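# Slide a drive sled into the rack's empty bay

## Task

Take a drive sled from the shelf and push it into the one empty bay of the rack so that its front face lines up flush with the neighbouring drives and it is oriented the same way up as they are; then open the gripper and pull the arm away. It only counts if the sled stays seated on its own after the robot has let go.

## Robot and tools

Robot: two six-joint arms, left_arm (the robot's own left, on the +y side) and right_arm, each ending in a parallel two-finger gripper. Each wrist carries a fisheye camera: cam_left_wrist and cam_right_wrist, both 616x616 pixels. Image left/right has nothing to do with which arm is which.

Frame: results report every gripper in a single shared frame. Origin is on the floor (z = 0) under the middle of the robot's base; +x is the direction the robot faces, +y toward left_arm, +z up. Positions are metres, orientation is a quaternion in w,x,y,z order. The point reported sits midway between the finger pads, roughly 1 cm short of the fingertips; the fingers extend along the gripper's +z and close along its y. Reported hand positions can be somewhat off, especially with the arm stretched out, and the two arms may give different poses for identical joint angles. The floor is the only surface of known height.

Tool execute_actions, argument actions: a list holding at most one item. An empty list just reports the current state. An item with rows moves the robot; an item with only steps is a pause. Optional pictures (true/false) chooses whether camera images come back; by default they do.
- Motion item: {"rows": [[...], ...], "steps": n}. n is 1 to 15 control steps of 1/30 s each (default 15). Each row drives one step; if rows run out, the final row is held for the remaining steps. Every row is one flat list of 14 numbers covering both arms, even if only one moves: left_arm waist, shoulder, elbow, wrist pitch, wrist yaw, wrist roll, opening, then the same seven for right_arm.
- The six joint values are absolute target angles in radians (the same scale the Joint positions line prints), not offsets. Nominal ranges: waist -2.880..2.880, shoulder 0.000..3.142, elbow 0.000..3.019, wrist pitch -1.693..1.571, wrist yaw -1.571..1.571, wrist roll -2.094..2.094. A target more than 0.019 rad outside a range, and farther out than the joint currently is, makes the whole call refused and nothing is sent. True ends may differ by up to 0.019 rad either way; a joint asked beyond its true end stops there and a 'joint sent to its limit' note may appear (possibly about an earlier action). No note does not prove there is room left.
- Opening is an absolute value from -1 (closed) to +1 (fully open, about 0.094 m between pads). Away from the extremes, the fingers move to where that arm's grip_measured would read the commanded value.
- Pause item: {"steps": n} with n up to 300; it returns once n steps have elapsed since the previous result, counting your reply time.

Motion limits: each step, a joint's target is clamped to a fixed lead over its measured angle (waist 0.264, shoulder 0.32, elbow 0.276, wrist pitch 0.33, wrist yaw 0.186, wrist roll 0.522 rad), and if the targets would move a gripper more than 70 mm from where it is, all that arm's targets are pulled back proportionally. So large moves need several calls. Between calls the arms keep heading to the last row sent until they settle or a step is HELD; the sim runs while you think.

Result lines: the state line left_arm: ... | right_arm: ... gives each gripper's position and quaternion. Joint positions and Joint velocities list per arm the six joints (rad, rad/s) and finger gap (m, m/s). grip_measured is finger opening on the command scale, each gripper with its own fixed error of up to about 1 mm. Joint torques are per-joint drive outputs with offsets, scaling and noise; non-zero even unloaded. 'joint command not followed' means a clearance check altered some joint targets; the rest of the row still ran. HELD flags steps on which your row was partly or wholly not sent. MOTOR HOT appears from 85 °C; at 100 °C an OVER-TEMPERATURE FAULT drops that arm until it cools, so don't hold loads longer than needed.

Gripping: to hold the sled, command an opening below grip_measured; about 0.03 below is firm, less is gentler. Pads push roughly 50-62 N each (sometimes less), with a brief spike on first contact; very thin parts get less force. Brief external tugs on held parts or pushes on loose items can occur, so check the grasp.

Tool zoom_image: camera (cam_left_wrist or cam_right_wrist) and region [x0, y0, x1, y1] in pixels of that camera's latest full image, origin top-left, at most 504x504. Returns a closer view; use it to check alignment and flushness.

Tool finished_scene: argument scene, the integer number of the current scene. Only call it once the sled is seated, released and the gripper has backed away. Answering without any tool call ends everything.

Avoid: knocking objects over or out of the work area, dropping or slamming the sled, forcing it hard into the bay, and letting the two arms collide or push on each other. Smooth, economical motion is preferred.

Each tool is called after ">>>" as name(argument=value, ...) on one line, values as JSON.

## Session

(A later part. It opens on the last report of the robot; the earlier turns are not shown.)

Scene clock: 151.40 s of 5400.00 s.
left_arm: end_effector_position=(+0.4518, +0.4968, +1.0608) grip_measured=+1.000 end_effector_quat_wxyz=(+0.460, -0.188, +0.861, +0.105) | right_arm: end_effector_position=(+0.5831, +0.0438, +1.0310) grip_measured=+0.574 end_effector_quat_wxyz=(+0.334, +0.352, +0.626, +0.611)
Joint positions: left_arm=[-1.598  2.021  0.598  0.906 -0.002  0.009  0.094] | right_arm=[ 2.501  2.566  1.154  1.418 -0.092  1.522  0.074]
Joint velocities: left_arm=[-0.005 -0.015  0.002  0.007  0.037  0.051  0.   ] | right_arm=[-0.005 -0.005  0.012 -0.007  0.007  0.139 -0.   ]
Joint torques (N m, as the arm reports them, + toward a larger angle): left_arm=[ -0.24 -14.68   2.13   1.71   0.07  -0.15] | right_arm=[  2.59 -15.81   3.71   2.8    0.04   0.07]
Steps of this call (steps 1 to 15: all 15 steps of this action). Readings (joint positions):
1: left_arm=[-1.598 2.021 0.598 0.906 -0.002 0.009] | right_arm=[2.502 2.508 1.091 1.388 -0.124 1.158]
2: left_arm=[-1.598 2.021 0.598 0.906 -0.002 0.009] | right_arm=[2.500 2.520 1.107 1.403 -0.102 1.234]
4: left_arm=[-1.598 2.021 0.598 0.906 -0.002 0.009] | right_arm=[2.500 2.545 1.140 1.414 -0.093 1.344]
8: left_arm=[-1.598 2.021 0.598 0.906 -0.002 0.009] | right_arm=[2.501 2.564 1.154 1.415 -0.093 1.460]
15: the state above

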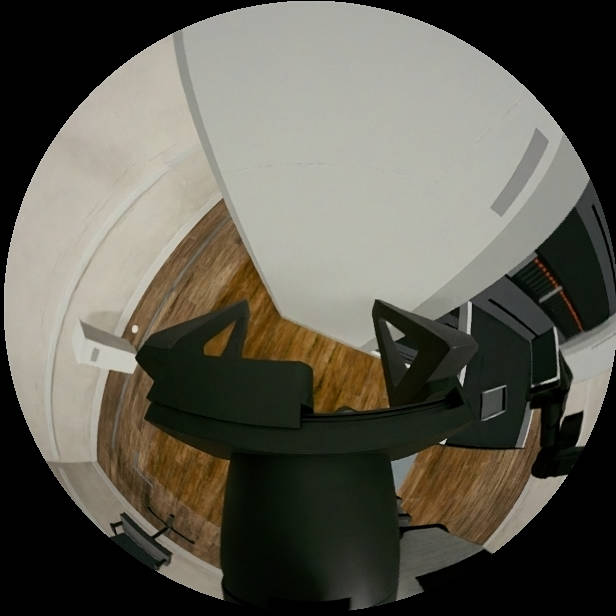

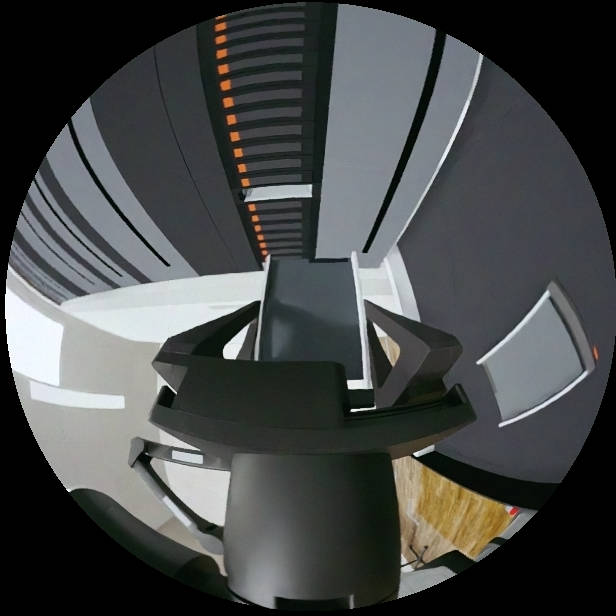

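>>> execute_actions(actions=[{"rows":[[-1.6,2.0,0.6,0.9,0.0,0.0,1,2.475,2.56,1.24,1.375,-0.085,1.55,0.53]],"steps":15}])

>>> zoom_image(camera="cam_right_wrist", region=[210,130,410,330])

Scene clock: 163.23 s of 5400.00 s.
left_arm: end_effector_position=(+0.4518, +0.4968, +1.0608) grip_measured=+1.000 end_effector_quat_wxyz=(+0.460, -0.188, +0.861, +0.105) | right_arm: end_effector_position=(+0.6140, +0.0422, +1.0420) grip_measured=+0.574 end_effector_quat_wxyz=(+0.343, +0.359, +0.610, +0.618)
Joint positions: left_arm=[-1.598  2.021  0.598  0.906 -0.002  0.009  0.094] | right_arm=[ 2.481  2.565  1.223  1.378 -0.087  1.538  0.074]
Joint velocities: left_arm=[-0.005  0.005 -0.017  0.002 -0.022  0.037  0.   ] | right_arm=[-0.015 -0.015  0.002  0.012  0.007 -0.11  -0.001]
Joint torques (N m, as the arm reports them, + toward a larger angle): left_arm=[ -0.26 -14.63   2.07   1.72   0.07  -0.14] | right_arm=[  1.2  -17.86   4.56   1.78   0.02   0.07]
Steps of this call (steps 1 to 30: the robot went on to your last target; steps 31 to 90: nothing new was sent; then 8.33 s passed at rest; steps 91 to 105: all 15 steps of this action). Readings (joint positions):
91: left_arm=[-1.598 2.021 0.598 0.906 -0.002 0.009] | right_arm=[2.500 2.566 1.159 1.410 -0.091 1.538]
92: left_arm=[-1.598 2.021 0.598 0.906 -0.002 0.009] | right_arm=[2.499 2.567 1.171 1.397 -0.090 1.538]
94: left_arm=[-1.598 2.021 0.598 0.906 -0.002 0.009] | right_arm=[2.494 2.567 1.196 1.381 -0.089 1.538]
98: left_arm=[-1.598 2.021 0.598 0.906 -0.002 0.009] | right_arm=[2.484 2.565 1.223 1.380 -0.087 1.538]
105: the state above

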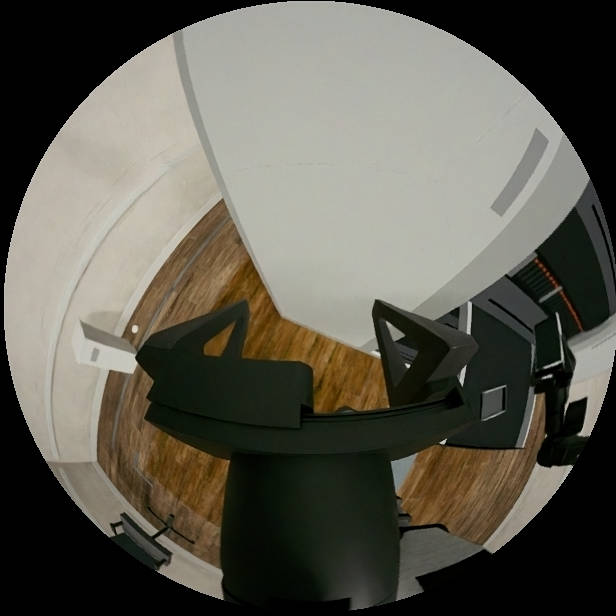

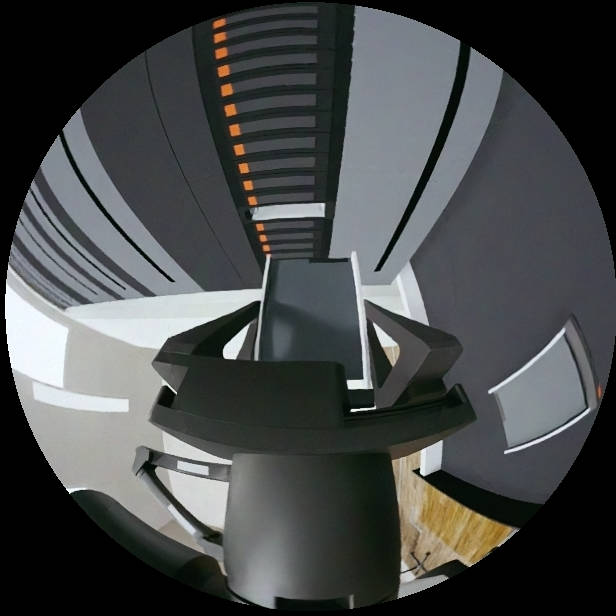

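Region (210, 130, 410, 330) of cam_right_wrist's 616x616 image, scaled by 2.520, with more detail than that image has.

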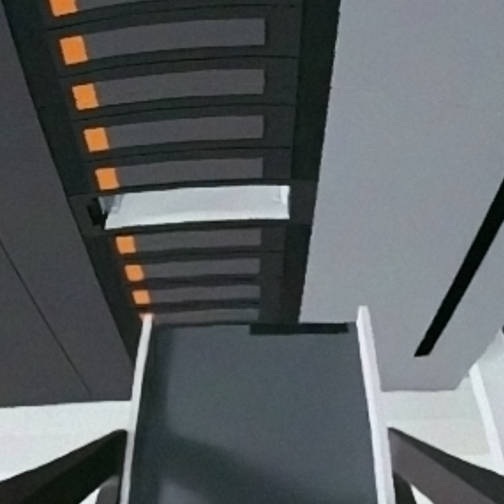

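>>> execute_actions(actions=[{"rows":[[-1.6,2.0,0.6,0.9,0.0,0.0,1,2.445,2.50,1.21,1.345,-0.12,1.55,0.53]],"steps":15}])

>>> zoom_image(camera="cam_right_wrist", region=[210,130,410,330])

Scene clock: 174.17 s of 5400.00 s.
left_arm: end_effector_position=(+0.4518, +0.4968, +1.0608) grip_measured=+1.000 end_effector_quat_wxyz=(+0.460, -0.188, +0.861, +0.105) | right_arm: end_effector_position=(+0.6319, +0.0274, +1.0728) grip_measured=+0.574 end_effector_quat_wxyz=(+0.349, +0.356, +0.604, +0.622)
Joint positions: left_arm=[-1.598  2.021  0.598  0.906 -0.002  0.009  0.094] | right_arm=[ 2.447  2.501  1.212  1.347 -0.117  1.538  0.074]
Joint velocities: left_arm=[-0.005 -0.015 -0.012 -0.002 -0.066  0.007  0.   ] | right_arm=[ 0.005 -0.015  0.002 -0.012  0.066 -0.066 -0.   ]
Joint torques (N m, as the arm reports them, + toward a larger angle): left_arm=[ -0.35 -14.69   2.09   1.75   0.06  -0.14] | right_arm=[  1.67 -17.37   3.35   1.83  -0.19   0.07]
Steps of this call (steps 1 to 15: the robot went on to your last target; steps 16 to 90: nothing new was sent; then 7.43 s passed at rest; steps 91 to 105: all 15 steps of this action). Readings (joint positions):
91: left_arm=[-1.598 2.021 0.598 0.906 -0.002 0.009] | right_arm=[2.479 2.561 1.222 1.371 -0.103 1.538]
92: left_arm=[-1.598 2.021 0.598 0.906 -0.002 0.009] | right_arm=[2.477 2.554 1.217 1.359 -0.113 1.538]
94: left_arm=[-1.598 2.021 0.598 0.906 -0.002 0.009] | right_arm=[2.469 2.539 1.212 1.349 -0.117 1.538]
98: left_arm=[-1.598 2.021 0.598 0.906 -0.002 0.009] | right_arm=[2.452 2.512 1.212 1.348 -0.117 1.538]
105: the state above

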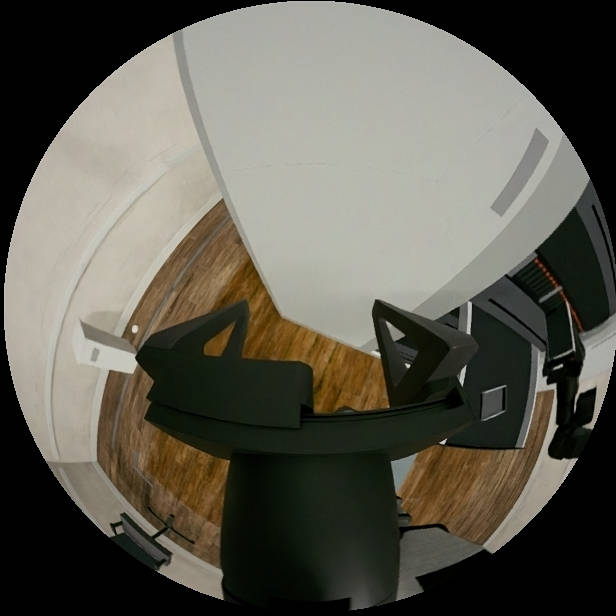

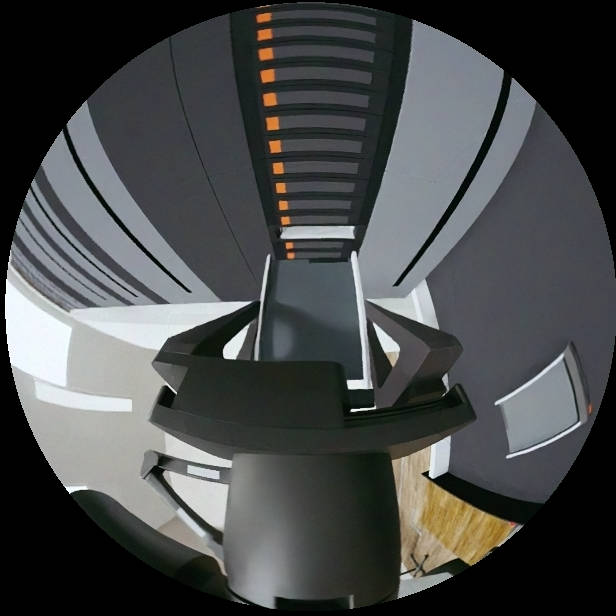

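Region (210, 130, 410, 330) of cam_right_wrist's 616x616 image, scaled by 2.520, with more detail than that image has.

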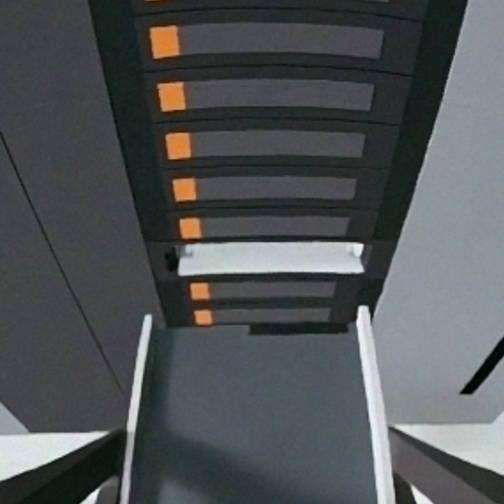

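>>> execute_actions(actions=[{"rows":[[-1.6,2.0,0.6,0.9,0.0,0.0,1,2.425,2.525,1.27,1.31,-0.14,1.55,0.53]],"steps":15}])

>>> zoom_image(camera="cam_right_wrist", region=[210,130,410,330])

Scene clock: 181.57 s of 5400.00 s.
left_arm: end_effector_position=(+0.4518, +0.4968, +1.0608) grip_measured=+1.000 end_effector_quat_wxyz=(+0.460, -0.188, +0.861, +0.105) | right_arm: end_effector_position=(+0.6418, +0.0244, +1.0660) grip_measured=+0.574 end_effector_quat_wxyz=(+0.344, +0.357, +0.610, +0.619)
Joint positions: left_arm=[-1.598  2.021  0.598  0.906 -0.002  0.009  0.094] | right_arm=[ 2.433  2.512  1.24   1.313 -0.137  1.538  0.074]
Joint velocities: left_arm=[ 0.005 -0.005 -0.002 -0.007 -0.022  0.051  0.   ] | right_arm=[-0.005 -0.005 -0.017  0.007 -0.051 -0.022  0.   ]
Joint torques (N m, as the arm reports them, + toward a larger angle): left_arm=[ -0.27 -14.64   2.13   1.72   0.06  -0.14] | right_arm=[  1.11 -16.84   6.25   1.7   -0.2    0.08]
Steps of this call (steps 1 to 15: the robot went on to your last target; steps 16 to 90: nothing new was sent; then 3.90 s passed at rest; steps 91 to 105: all 15 steps of this action). Readings (joint positions):
91: left_arm=[-1.598 2.021 0.598 0.906 -0.002 0.009] | right_arm=[2.446 2.502 1.214 1.341 -0.127 1.538]
92: left_arm=[-1.598 2.021 0.598 0.906 -0.002 0.009] | right_arm=[2.446 2.504 1.220 1.331 -0.134 1.538]
94: left_arm=[-1.598 2.021 0.598 0.906 -0.002 0.009] | right_arm=[2.442 2.509 1.234 1.318 -0.137 1.538]
98: left_arm=[-1.598 2.021 0.598 0.906 -0.002 0.009] | right_arm=[2.435 2.512 1.240 1.314 -0.137 1.538]
105: the state above

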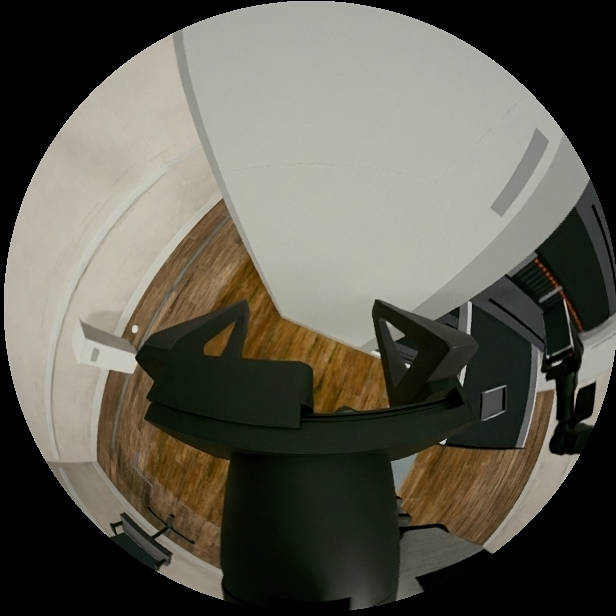

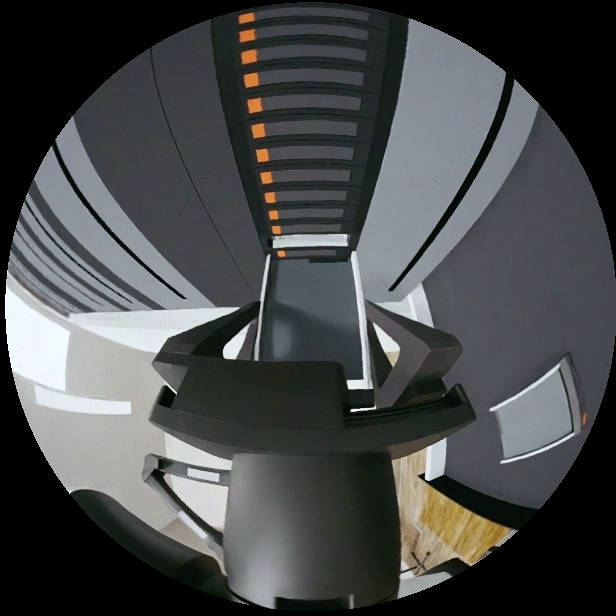

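Region (210, 130, 410, 330) of cam_right_wrist's 616x616 image, scaled by 2.520, with more detail than that image has.

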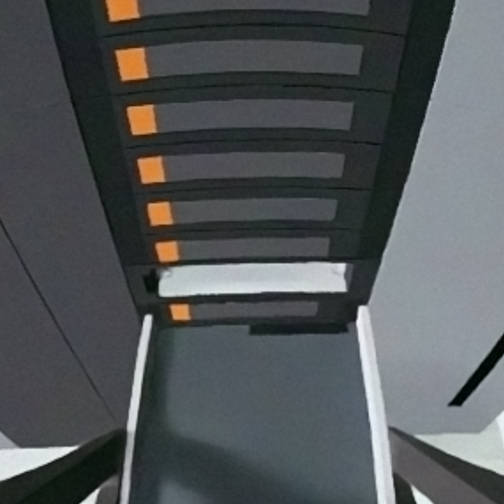

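>>> execute_actions(actions=[{"rows":[[-1.6,2.0,0.6,0.9,0.0,0.0,1,2.40,2.53,1.30,1.275,-0.16,1.55,0.53]],"steps":15}])

>>> zoom_image(camera="cam_right_wrist", region=[210,130,410,330])

Scene clock: 185.47 s of 5400.00 s.
left_arm: end_effector_position=(+0.4518, +0.4968, +1.0608) grip_measured=+1.000 end_effector_quat_wxyz=(+0.460, -0.188, +0.861, +0.105) | right_arm: end_effector_position=(+0.6575, +0.0115, +1.0627) grip_measured=+0.574 end_effector_quat_wxyz=(+0.344, +0.362, +0.611, +0.614)
Joint positions: left_arm=[-1.598  2.021  0.598  0.906 -0.002  0.009  0.094] | right_arm=[ 2.404  2.518  1.269  1.278 -0.157  1.538  0.074]
Joint velocities: left_arm=[-0.005 -0.005 -0.007 -0.007  0.007 -0.037  0.   ] | right_arm=[ 0.005 -0.015 -0.012 -0.007 -0.022  0.066  0.   ]
Joint torques (N m, as the arm reports them, + toward a larger angle): left_arm=[ -0.39 -14.74   2.12   1.74   0.06  -0.13] | right_arm=[  0.55 -16.98   6.62   1.75  -0.18   0.07]
Steps of this call (steps 1 to 15: the robot went on to your last target; steps 16 to 90: nothing new was sent; then 0.40 s passed at rest; steps 91 to 105: all 15 steps of this action). Readings (joint positions):
91: left_arm=[-1.598 2.021 0.598 0.906 -0.002 0.009] | right_arm=[2.431 2.512 1.242 1.306 -0.148 1.538]
92: left_arm=[-1.598 2.021 0.598 0.906 -0.002 0.009] | right_arm=[2.429 2.513 1.248 1.296 -0.155 1.538]
94: left_arm=[-1.598 2.021 0.598 0.906 -0.002 0.009] | right_arm=[2.423 2.516 1.262 1.283 -0.157 1.538]
98: left_arm=[-1.598 2.021 0.598 0.906 -0.002 0.009] | right_arm=[2.408 2.518 1.269 1.279 -0.157 1.538]
105: the state above

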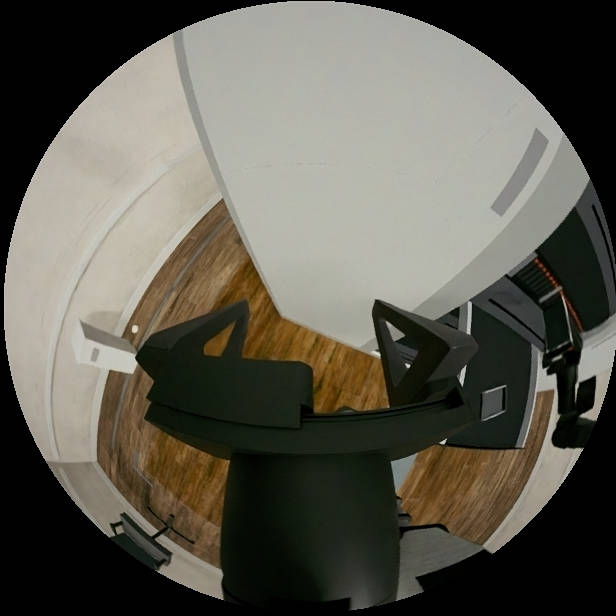

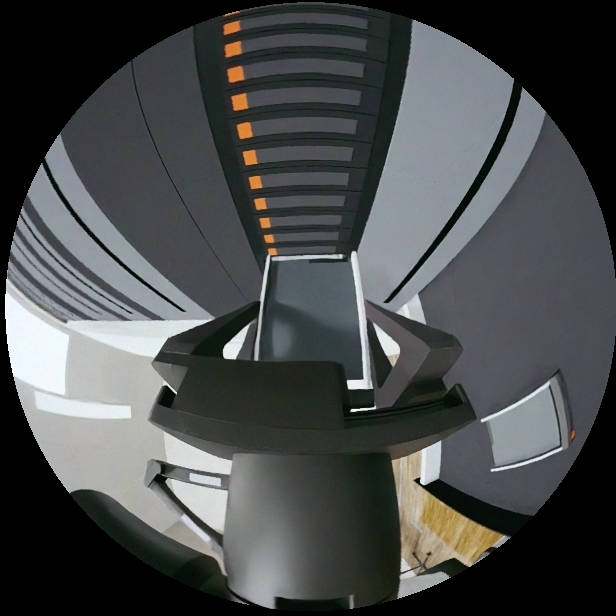

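Region (210, 130, 410, 330) of cam_right_wrist's 616x616 image, scaled by 2.520, with more detail than that image has.

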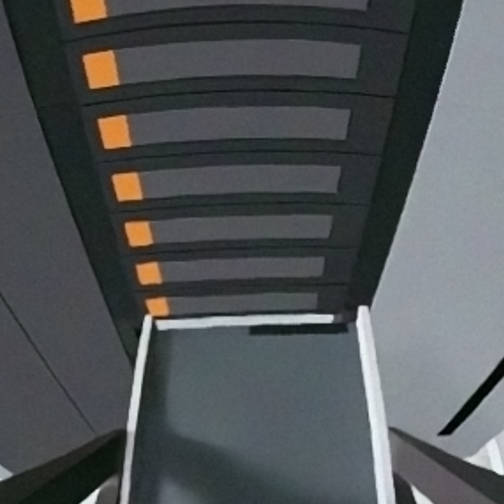

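>>> execute_actions(actions=[{"rows":[[-1.6,2.0,0.6,0.9,0.0,0.0,1,2.44,2.525,1.345,1.235,-0.13,1.55,0.53]],"steps":15}])

>>> zoom_image(camera="cam_right_wrist", region=[230,170,400,340])

Scene clock: 200.60 s of 5400.00 s.
left_arm: end_effector_position=(+0.4518, +0.4968, +1.0608) grip_measured=+1.000 end_effector_quat_wxyz=(+0.460, -0.188, +0.861, +0.105) | right_arm: end_effector_position=(+0.6650, +0.0371, +1.0689) grip_measured=+0.574 end_effector_quat_wxyz=(+0.342, +0.358, +0.612, +0.617)
Joint positions: left_arm=[-1.598  2.021  0.598  0.906 -0.002  0.009  0.094] | right_arm=[ 2.438  2.52   1.316  1.238 -0.132  1.538  0.074]
Joint velocities: left_arm=[ 0.015 -0.015 -0.017 -0.007 -0.066  0.037  0.   ] | right_arm=[-0.024 -0.005  0.002 -0.007  0.051 -0.022  0.   ]
Joint torques (N m, as the arm reports them, + toward a larger angle): left_arm=[ -0.24 -14.63   2.12   1.73   0.06  -0.14] | right_arm=[  2.17 -17.57   6.6    1.64   0.     0.06]
Steps of this call (steps 1 to 15: the robot went on to your last target; steps 16 to 90: nothing new was sent; then 11.63 s passed at rest; steps 91 to 105: all 15 steps of this action). Readings (joint positions):
91: left_arm=[-1.598 2.021 0.598 0.906 -0.002 0.009] | right_arm=[2.405 2.518 1.273 1.270 -0.144 1.538]
92: left_arm=[-1.598 2.021 0.598 0.906 -0.002 0.009] | right_arm=[2.408 2.519 1.281 1.257 -0.136 1.538]
94: left_arm=[-1.598 2.021 0.598 0.906 -0.002 0.009] | right_arm=[2.415 2.520 1.299 1.243 -0.132 1.538]
98: left_arm=[-1.598 2.021 0.598 0.906 -0.002 0.009] | right_arm=[2.431 2.520 1.316 1.240 -0.132 1.538]
105: the state above

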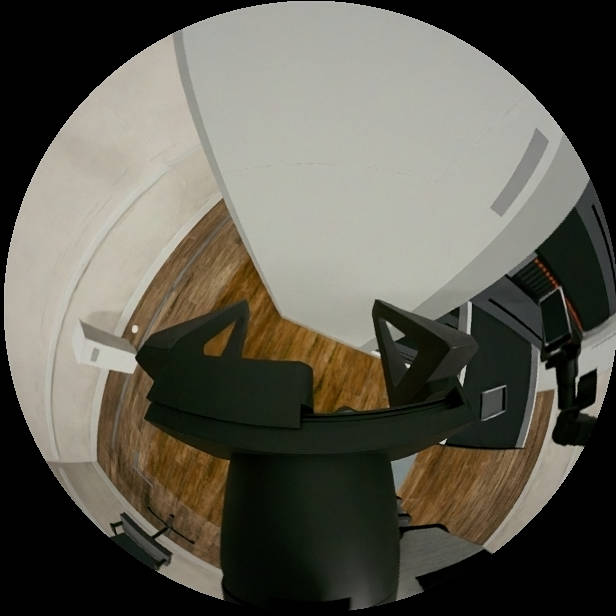

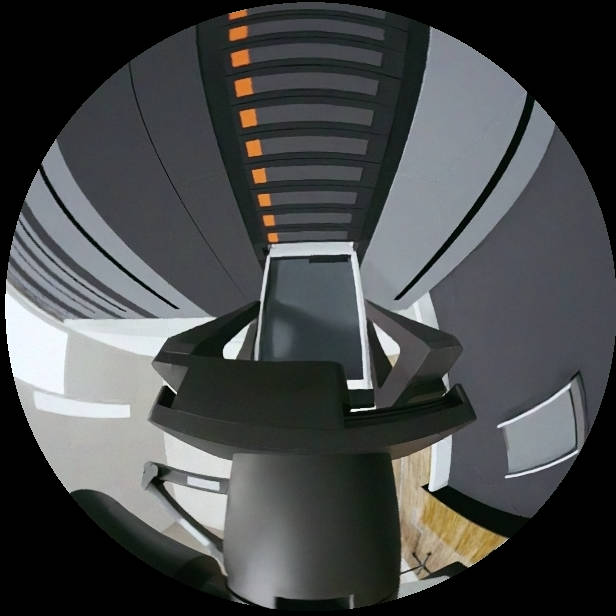

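Region (230, 170, 400, 340) of cam_right_wrist's 616x616 image, scaled by 2.965, with more detail than that image has.

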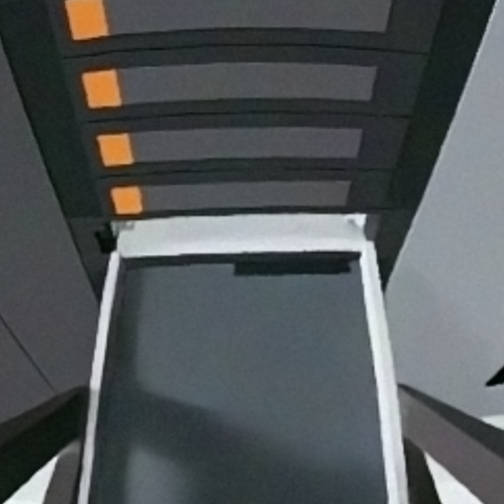

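>>> execute_actions(actions=[{"rows":[[-1.6,2.0,0.6,0.9,0.0,0.0,1,2.41,2.53,1.345,1.225,-0.155,1.55,0.53]],"steps":15}])

>>> zoom_image(camera="cam_right_wrist", region=[230,170,400,340])

Scene clock: 204.97 s of 5400.00 s.
left_arm: end_effector_position=(+0.4518, +0.4968, +1.0608) grip_measured=+1.000 end_effector_quat_wxyz=(+0.460, -0.188, +0.861, +0.105) | right_arm: end_effector_position=(+0.6699, +0.0250, +1.0658) grip_measured=+0.574 end_effector_quat_wxyz=(+0.341, +0.361, +0.614, +0.614)
Joint positions: left_arm=[-1.598  2.021  0.598  0.906 -0.002  0.009  0.094] | right_arm=[ 2.416  2.52   1.316  1.228 -0.152  1.538  0.074]
Joint velocities: left_arm=[ 0.005 -0.005  0.002  0.002 -0.007  0.037  0.   ] | right_arm=[-0.005 -0.015 -0.012  0.002  0.022  0.007  0.   ]
Joint torques (N m, as the arm reports them, + toward a larger angle): left_arm=[ -0.43 -14.7    2.09   1.72   0.06  -0.13] | right_arm=[  0.96 -17.53   6.76   1.8   -0.16   0.07]
Steps of this call (steps 1 to 15: the robot went on to your last target; steps 16 to 90: nothing new was sent; then 0.87 s passed at rest; steps 91 to 105: all 15 steps of this action). Readings (joint positions):
91: left_arm=[-1.598 2.021 0.598 0.906 -0.002 0.009] | right_arm=[2.436 2.520 1.316 1.236 -0.143 1.538]
92: left_arm=[-1.598 2.021 0.598 0.906 -0.002 0.009] | right_arm=[2.435 2.520 1.316 1.233 -0.149 1.538]
94: left_arm=[-1.598 2.021 0.598 0.906 -0.002 0.009] | right_arm=[2.430 2.520 1.316 1.230 -0.152 1.538]
98: left_arm=[-1.598 2.021 0.598 0.906 -0.002 0.009] | right_arm=[2.419 2.520 1.316 1.228 -0.152 1.538]
105: the state above

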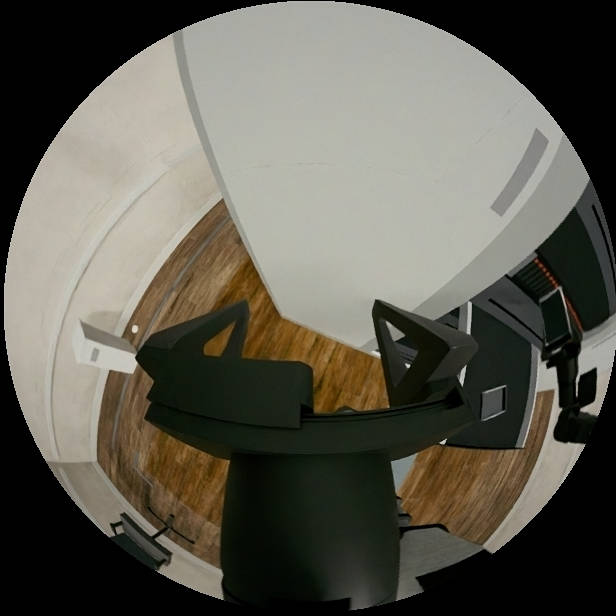

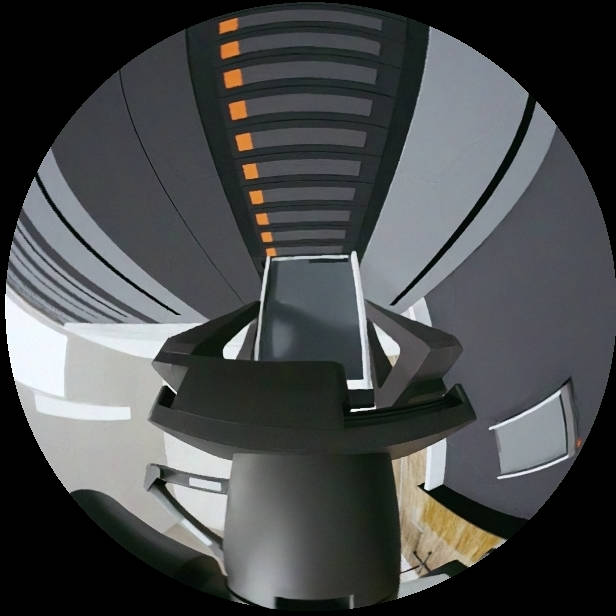

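Region (230, 170, 400, 340) of cam_right_wrist's 616x616 image, scaled by 2.965, with more detail than that image has.

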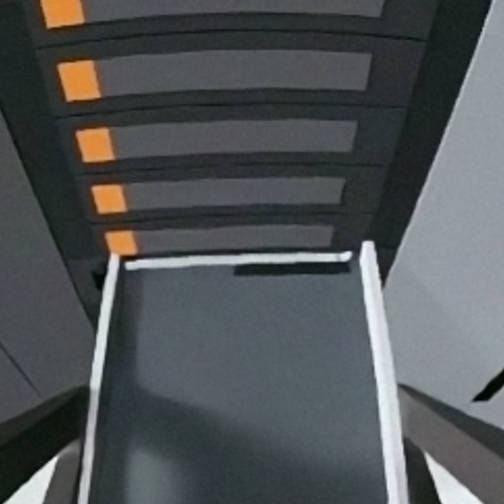

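>>> execute_actions(actions=[{"rows":[[-1.6,2.0,0.6,0.9,0.0,0.0,1,2.422,2.53,1.31,1.228,-0.152,1.485,0.53]],"steps":12}])

>>> zoom_image(camera="cam_right_wrist", region=[230,170,400,340])

Scene clock: 211.27 s of 5400.00 s.
left_arm: end_effector_position=(+0.4518, +0.4968, +1.0608) grip_measured=+1.000 end_effector_quat_wxyz=(+0.460, -0.188, +0.861, +0.105) | right_arm: end_effector_position=(+0.6699, +0.0250, +1.0658) grip_measured=+0.574 end_effector_quat_wxyz=(+0.353, +0.348, +0.621, +0.606)
Joint positions: left_arm=[-1.598  2.021  0.598  0.906 -0.002  0.009  0.094] | right_arm=[ 2.416  2.52   1.316  1.228 -0.152  1.497  0.074]
Joint velocities: left_arm=[ 0.005 -0.005 -0.017 -0.002 -0.022  0.022  0.   ] | right_arm=[-0.005 -0.005  0.012 -0.002 -0.051  0.007  0.001]
Joint torques (N m, as the arm reports them, + toward a larger angle): left_arm=[ -0.4  -14.67   2.12   1.74   0.06  -0.14] | right_arm=[  2.53 -17.8    3.91   1.84  -0.05  -0.15]
Steps of this call (steps 1 to 15: the robot went on to your last target; steps 16 to 90: nothing new was sent; then 2.90 s passed at rest; steps 91 to 102: all 12 steps of this action). Readings (joint positions):
91: left_arm=[-1.598 2.021 0.598 0.906 -0.002 0.009] | right_arm=[2.416 2.520 1.316 1.228 -0.152 1.531]
92: left_arm=[-1.598 2.021 0.598 0.906 -0.002 0.009] | right_arm=[2.416 2.520 1.316 1.228 -0.152 1.524]
94: left_arm=[-1.598 2.021 0.598 0.906 -0.002 0.009] | right_arm=[2.416 2.520 1.316 1.228 -0.152 1.513]
98: left_arm=[-1.598 2.021 0.598 0.906 -0.002 0.009] | right_arm=[2.416 2.520 1.316 1.228 -0.152 1.502]
102: the state above

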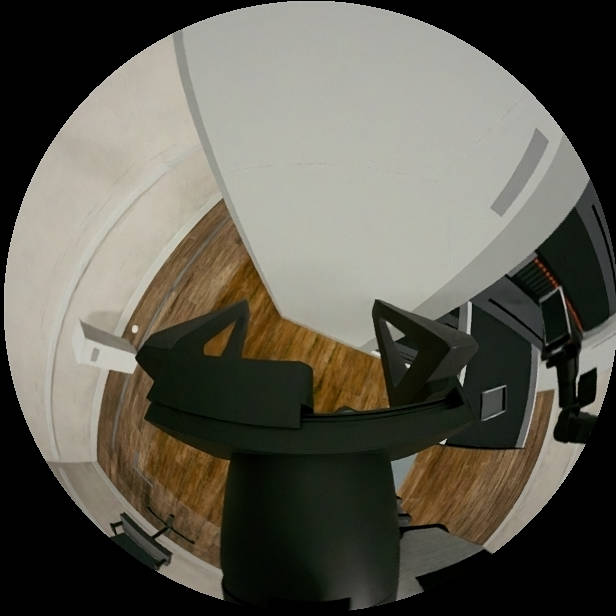

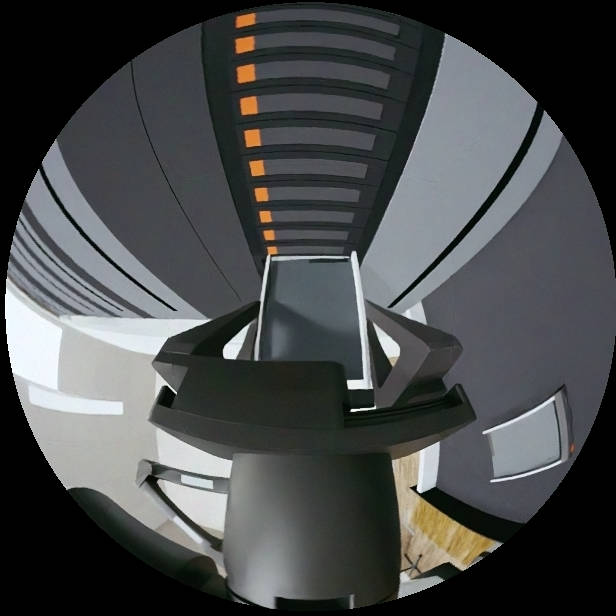

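Region (230, 170, 400, 340) of cam_right_wrist's 616x616 image, scaled by 2.965, with more detail than that image has.

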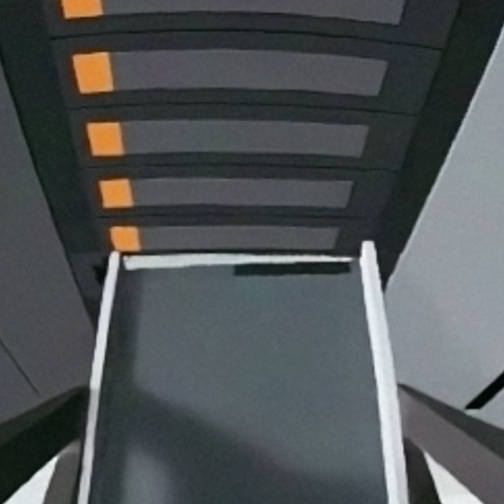

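>>> execute_actions(actions=[{"rows":[[-1.6,2.0,0.6,0.9,0.0,0.0,1,2.422,2.52,1.31,1.228,-0.152,1.53,0.53]],"steps":15}])

Scene clock: 232.40 s of 5400.00 s.
left_arm: end_effector_position=(+0.4518, +0.4968, +1.0608) grip_measured=+1.000 end_effector_quat_wxyz=(+0.460, -0.188, +0.861, +0.105) | right_arm: end_effector_position=(+0.6699, +0.0250, +1.0658) grip_measured=+0.574 end_effector_quat_wxyz=(+0.347, +0.354, +0.618, +0.610)
Joint positions: left_arm=[-1.598  2.021  0.598  0.906 -0.002  0.009  0.094] | right_arm=[ 2.416  2.52   1.316  1.228 -0.152  1.517  0.074]
Joint velocities: left_arm=[-0.005 -0.005  0.002  0.002  0.051 -0.007  0.   ] | right_arm=[-0.005 -0.005  0.002  0.007 -0.066  0.022 -0.   ]
Joint torques (N m, as the arm reports them, + toward a larger angle): left_arm=[ -0.33 -14.64   2.11   1.71   0.07  -0.13] | right_arm=[  2.47 -18.49   3.89   1.79  -0.05   0.06]
Steps of this call (steps 1 to 15: the robot went on to your last target; steps 16 to 90: nothing new was sent; then 17.63 s passed at rest; steps 91 to 105: all 15 steps of this action). Readings (joint positions):
91: left_arm=[-1.598 2.021 0.598 0.906 -0.002 0.009] | right_arm=[2.416 2.520 1.316 1.228 -0.152 1.498]
92: left_arm=[-1.598 2.021 0.598 0.906 -0.002 0.009] | right_arm=[2.416 2.520 1.316 1.228 -0.152 1.502]
94: left_arm=[-1.598 2.021 0.598 0.906 -0.002 0.009] | right_arm=[2.416 2.520 1.316 1.228 -0.152 1.508]
98: left_arm=[-1.598 2.021 0.598 0.906 -0.002 0.009] | right_arm=[2.416 2.520 1.316 1.228 -0.152 1.514]
105: the state above

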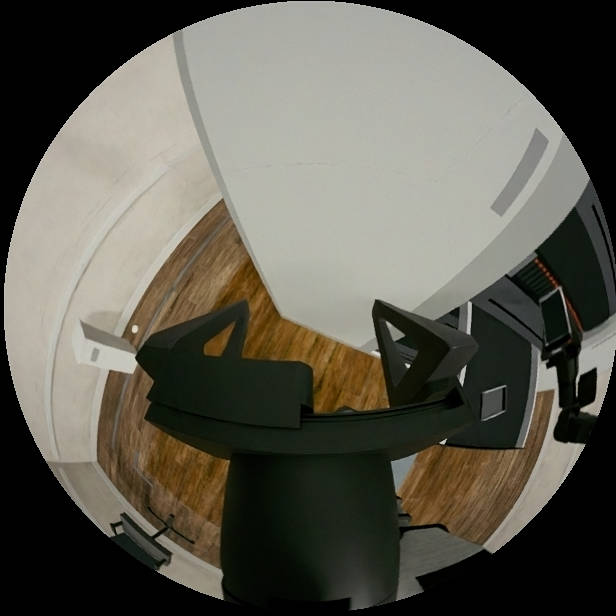

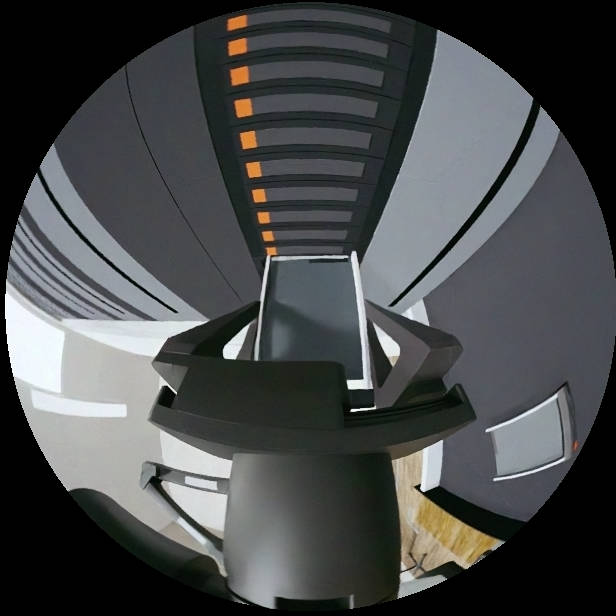

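Pushing forward.

>>> execute_actions(actions=[{"rows":[[-1.6,2.0,0.6,0.9,0.0,0.0,1,2.41,2.52,1.39,1.19,-0.165,1.53,0.53]],"steps":15}])

>>> zoom_image(camera="cam_right_wrist", region=[230,170,400,340])

Scene clock: 237.27 s of 5400.00 s.
left_arm: end_effector_position=(+0.4518, +0.4968, +1.0608) grip_measured=+1.000 end_effector_quat_wxyz=(+0.460, -0.188, +0.861, +0.105) | right_arm: end_effector_position=(+0.6750, +0.0300, +1.0642) grip_measured=+0.574 end_effector_quat_wxyz=(+0.338, +0.354, +0.624, +0.609)
Joint positions: left_arm=[-1.598  2.021  0.598  0.906 -0.002  0.009  0.094] | right_arm=[ 2.416  2.521  1.337  1.193 -0.168  1.521  0.074]
Joint velocities: left_arm=[-0.015 -0.015  0.012  0.007  0.037 -0.037  0.   ] | right_arm=[-0.005 -0.015  0.002 -0.007  0.022  0.022 -0.001]
Joint torques (N m, as the arm reports them, + toward a larger angle): left_arm=[ -0.41 -14.63   2.11   1.73   0.07  -0.15] | right_arm=[  1.21 -18.72   9.07   1.76   0.06   0.05]
Steps of this call (steps 1 to 15: the robot went on to your last target; steps 16 to 90: nothing new was sent; then 1.37 s passed at rest; steps 91 to 105: all 15 steps of this action). Readings (joint positions):
91: left_arm=[-1.598 2.021 0.598 0.906 -0.002 0.009] | right_arm=[2.416 2.520 1.320 1.222 -0.157 1.518]
92: left_arm=[-1.598 2.021 0.598 0.906 -0.002 0.009] | right_arm=[2.416 2.521 1.326 1.211 -0.162 1.518]
94: left_arm=[-1.598 2.021 0.598 0.906 -0.002 0.009] | right_arm=[2.416 2.521 1.337 1.197 -0.166 1.520]
98: left_arm=[-1.598 2.021 0.598 0.906 -0.002 0.009] | right_arm=[2.416 2.521 1.337 1.193 -0.168 1.521]
105: the state above

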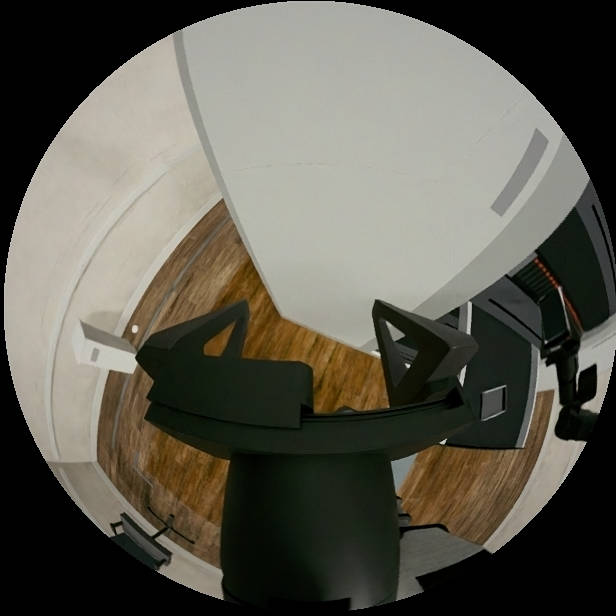

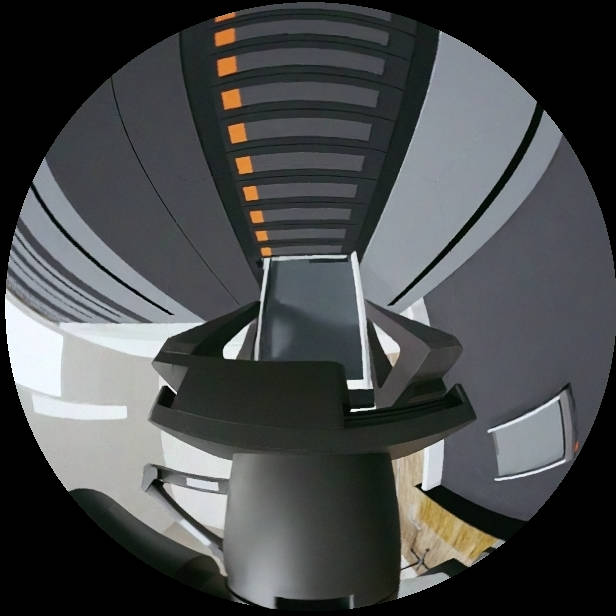

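Region (230, 170, 400, 340) of cam_right_wrist's 616x616 image, scaled by 2.965, with more detail than that image has.

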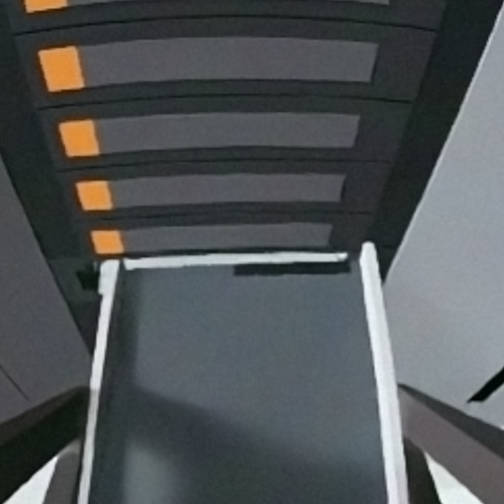

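>>> execute_actions(actions=[{"rows":[[-1.6,2.0,0.6,0.9,0.0,0.0,1,2.41,2.485,1.33,1.21,-0.165,1.53,0.53]],"steps":15}])

>>> zoom_image(camera="cam_right_wrist", region=[230,170,400,340])

Scene clock: 242.33 s of 5400.00 s.
left_arm: end_effector_position=(+0.4518, +0.4968, +1.0608) grip_measured=+1.000 end_effector_quat_wxyz=(+0.460, -0.188, +0.861, +0.105) | right_arm: end_effector_position=(+0.6748, +0.0296, +1.0689) grip_measured=+0.574 end_effector_quat_wxyz=(+0.338, +0.354, +0.623, +0.610)
Joint positions: left_arm=[-1.598  2.021  0.598  0.906 -0.002  0.009  0.094] | right_arm=[ 2.416  2.511  1.33   1.193 -0.168  1.522  0.074]
Joint velocities: left_arm=[-0.005 -0.005  0.002 -0.007 -0.022 -0.022  0.   ] | right_arm=[-0.005 -0.024 -0.022  0.017 -0.007 -0.007 -0.001]
Joint torques (N m, as the arm reports them, + toward a larger angle): left_arm=[ -0.33 -14.72   2.11   1.72   0.07  -0.13] | right_arm=[  1.25 -21.07   4.63   2.59   0.06   0.02]
Steps of this call (steps 1 to 15: the robot went on to your last target; steps 16 to 90: nothing new was sent; then 1.57 s passed at rest; steps 91 to 105: all 15 steps of this action). Readings (joint positions):
91: left_arm=[-1.598 2.021 0.598 0.906 -0.002 0.009] | right_arm=[2.416 2.520 1.336 1.193 -0.168 1.521]
92: left_arm=[-1.598 2.021 0.598 0.906 -0.002 0.009] | right_arm=[2.416 2.518 1.334 1.193 -0.168 1.521]
94: left_arm=[-1.598 2.021 0.598 0.906 -0.002 0.009] | right_arm=[2.416 2.514 1.332 1.193 -0.168 1.521]
98: left_arm=[-1.598 2.021 0.598 0.906 -0.002 0.009] | right_arm=[2.416 2.511 1.330 1.193 -0.168 1.522]
105: the state above

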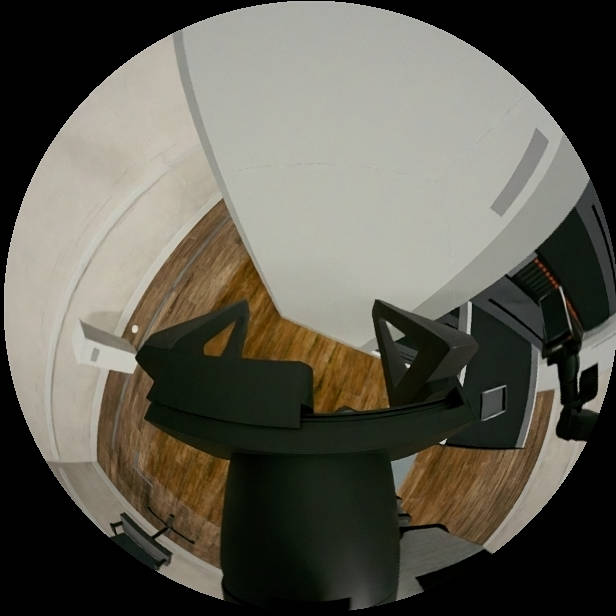

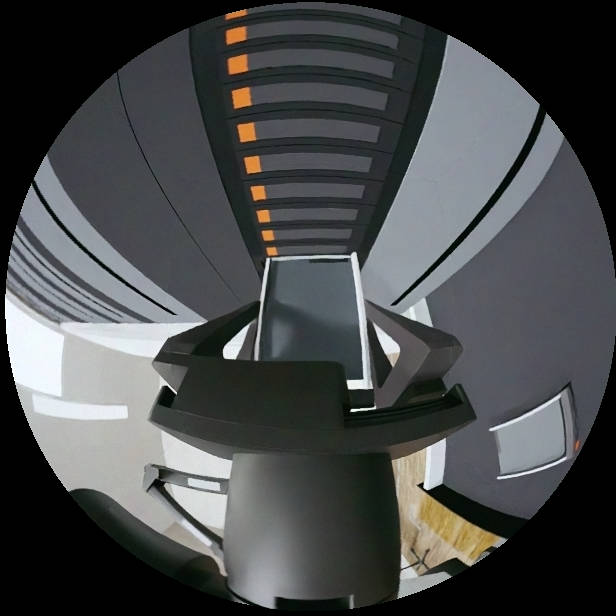

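Region (230, 170, 400, 340) of cam_right_wrist's 616x616 image, scaled by 2.965, with more detail than that image has.

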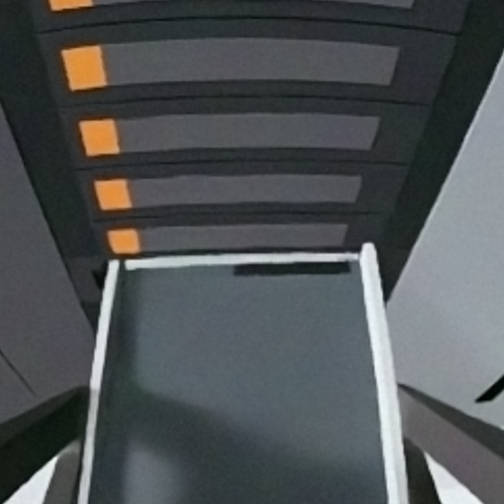

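>>> execute_actions(actions=[{"rows":[[-1.6,2.0,0.6,0.9,0.0,0.0,1,2.40,2.50,1.41,1.19,-0.175,1.53,0.53]],"steps":15}])

>>> zoom_image(camera="cam_right_wrist", region=[230,170,400,340])

Scene clock: 246.63 s of 5400.00 s.
left_arm: end_effector_position=(+0.4518, +0.4968, +1.0608) grip_measured=+1.000 end_effector_quat_wxyz=(+0.460, -0.188, +0.861, +0.105) | right_arm: end_effector_position=(+0.6758, +0.0304, +1.0694) grip_measured=+0.574 end_effector_quat_wxyz=(+0.336, +0.352, +0.624, +0.612)
Joint positions: left_arm=[-1.598  2.021  0.598  0.906 -0.002  0.009  0.094] | right_arm=[ 2.415  2.511  1.334  1.189 -0.175  1.522  0.074]
Joint velocities: left_arm=[-0.015 -0.015 -0.002  0.002 -0.037  0.007  0.   ] | right_arm=[-0.015 -0.005 -0.012 -0.002  0.007 -0.037 -0.001]
Joint torques (N m, as the arm reports them, + toward a larger angle): left_arm=[ -0.26 -14.61   2.09   1.74   0.07  -0.14] | right_arm=[  0.46 -19.4   10.96   1.99  -0.06   0.02]
Steps of this call (steps 1 to 15: the robot went on to your last target; steps 16 to 90: nothing new was sent; then 0.80 s passed at rest; steps 91 to 105: all 15 steps of this action). Readings (joint positions):
91: left_arm=[-1.598 2.021 0.598 0.906 -0.002 0.009] | right_arm=[2.416 2.511 1.332 1.192 -0.171 1.522]
92: left_arm=[-1.598 2.021 0.598 0.906 -0.002 0.009] | right_arm=[2.415 2.511 1.334 1.190 -0.173 1.522]
94: left_arm=[-1.598 2.021 0.598 0.906 -0.002 0.009] | right_arm=[2.415 2.511 1.334 1.189 -0.175 1.522]
98: left_arm=[-1.598 2.021 0.598 0.906 -0.002 0.009] | right_arm=[2.415 2.511 1.334 1.189 -0.175 1.522]
105: the state above

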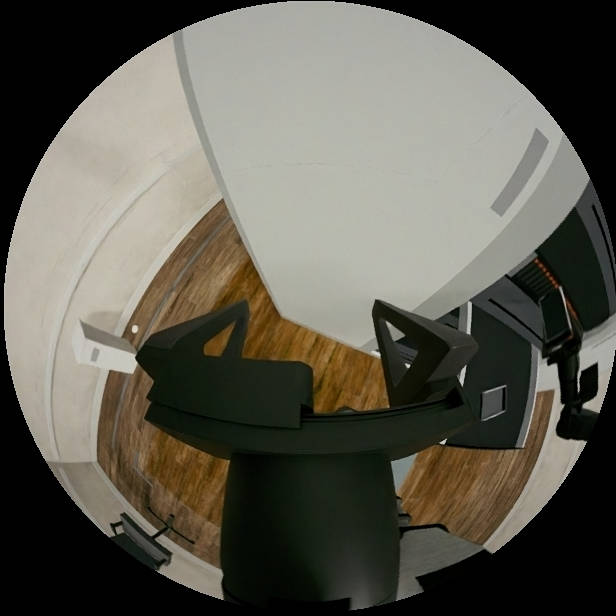

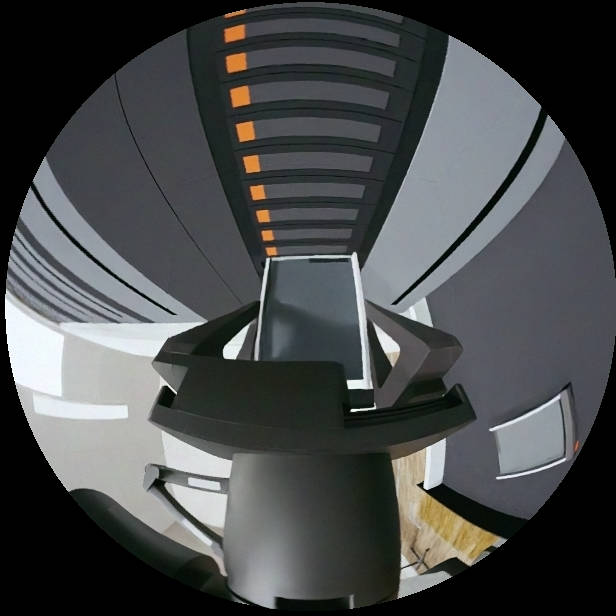

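Region (230, 170, 400, 340) of cam_right_wrist's 616x616 image, scaled by 2.965, with more detail than that image has.

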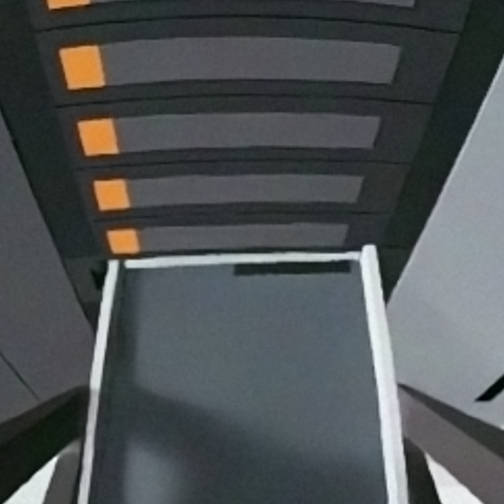

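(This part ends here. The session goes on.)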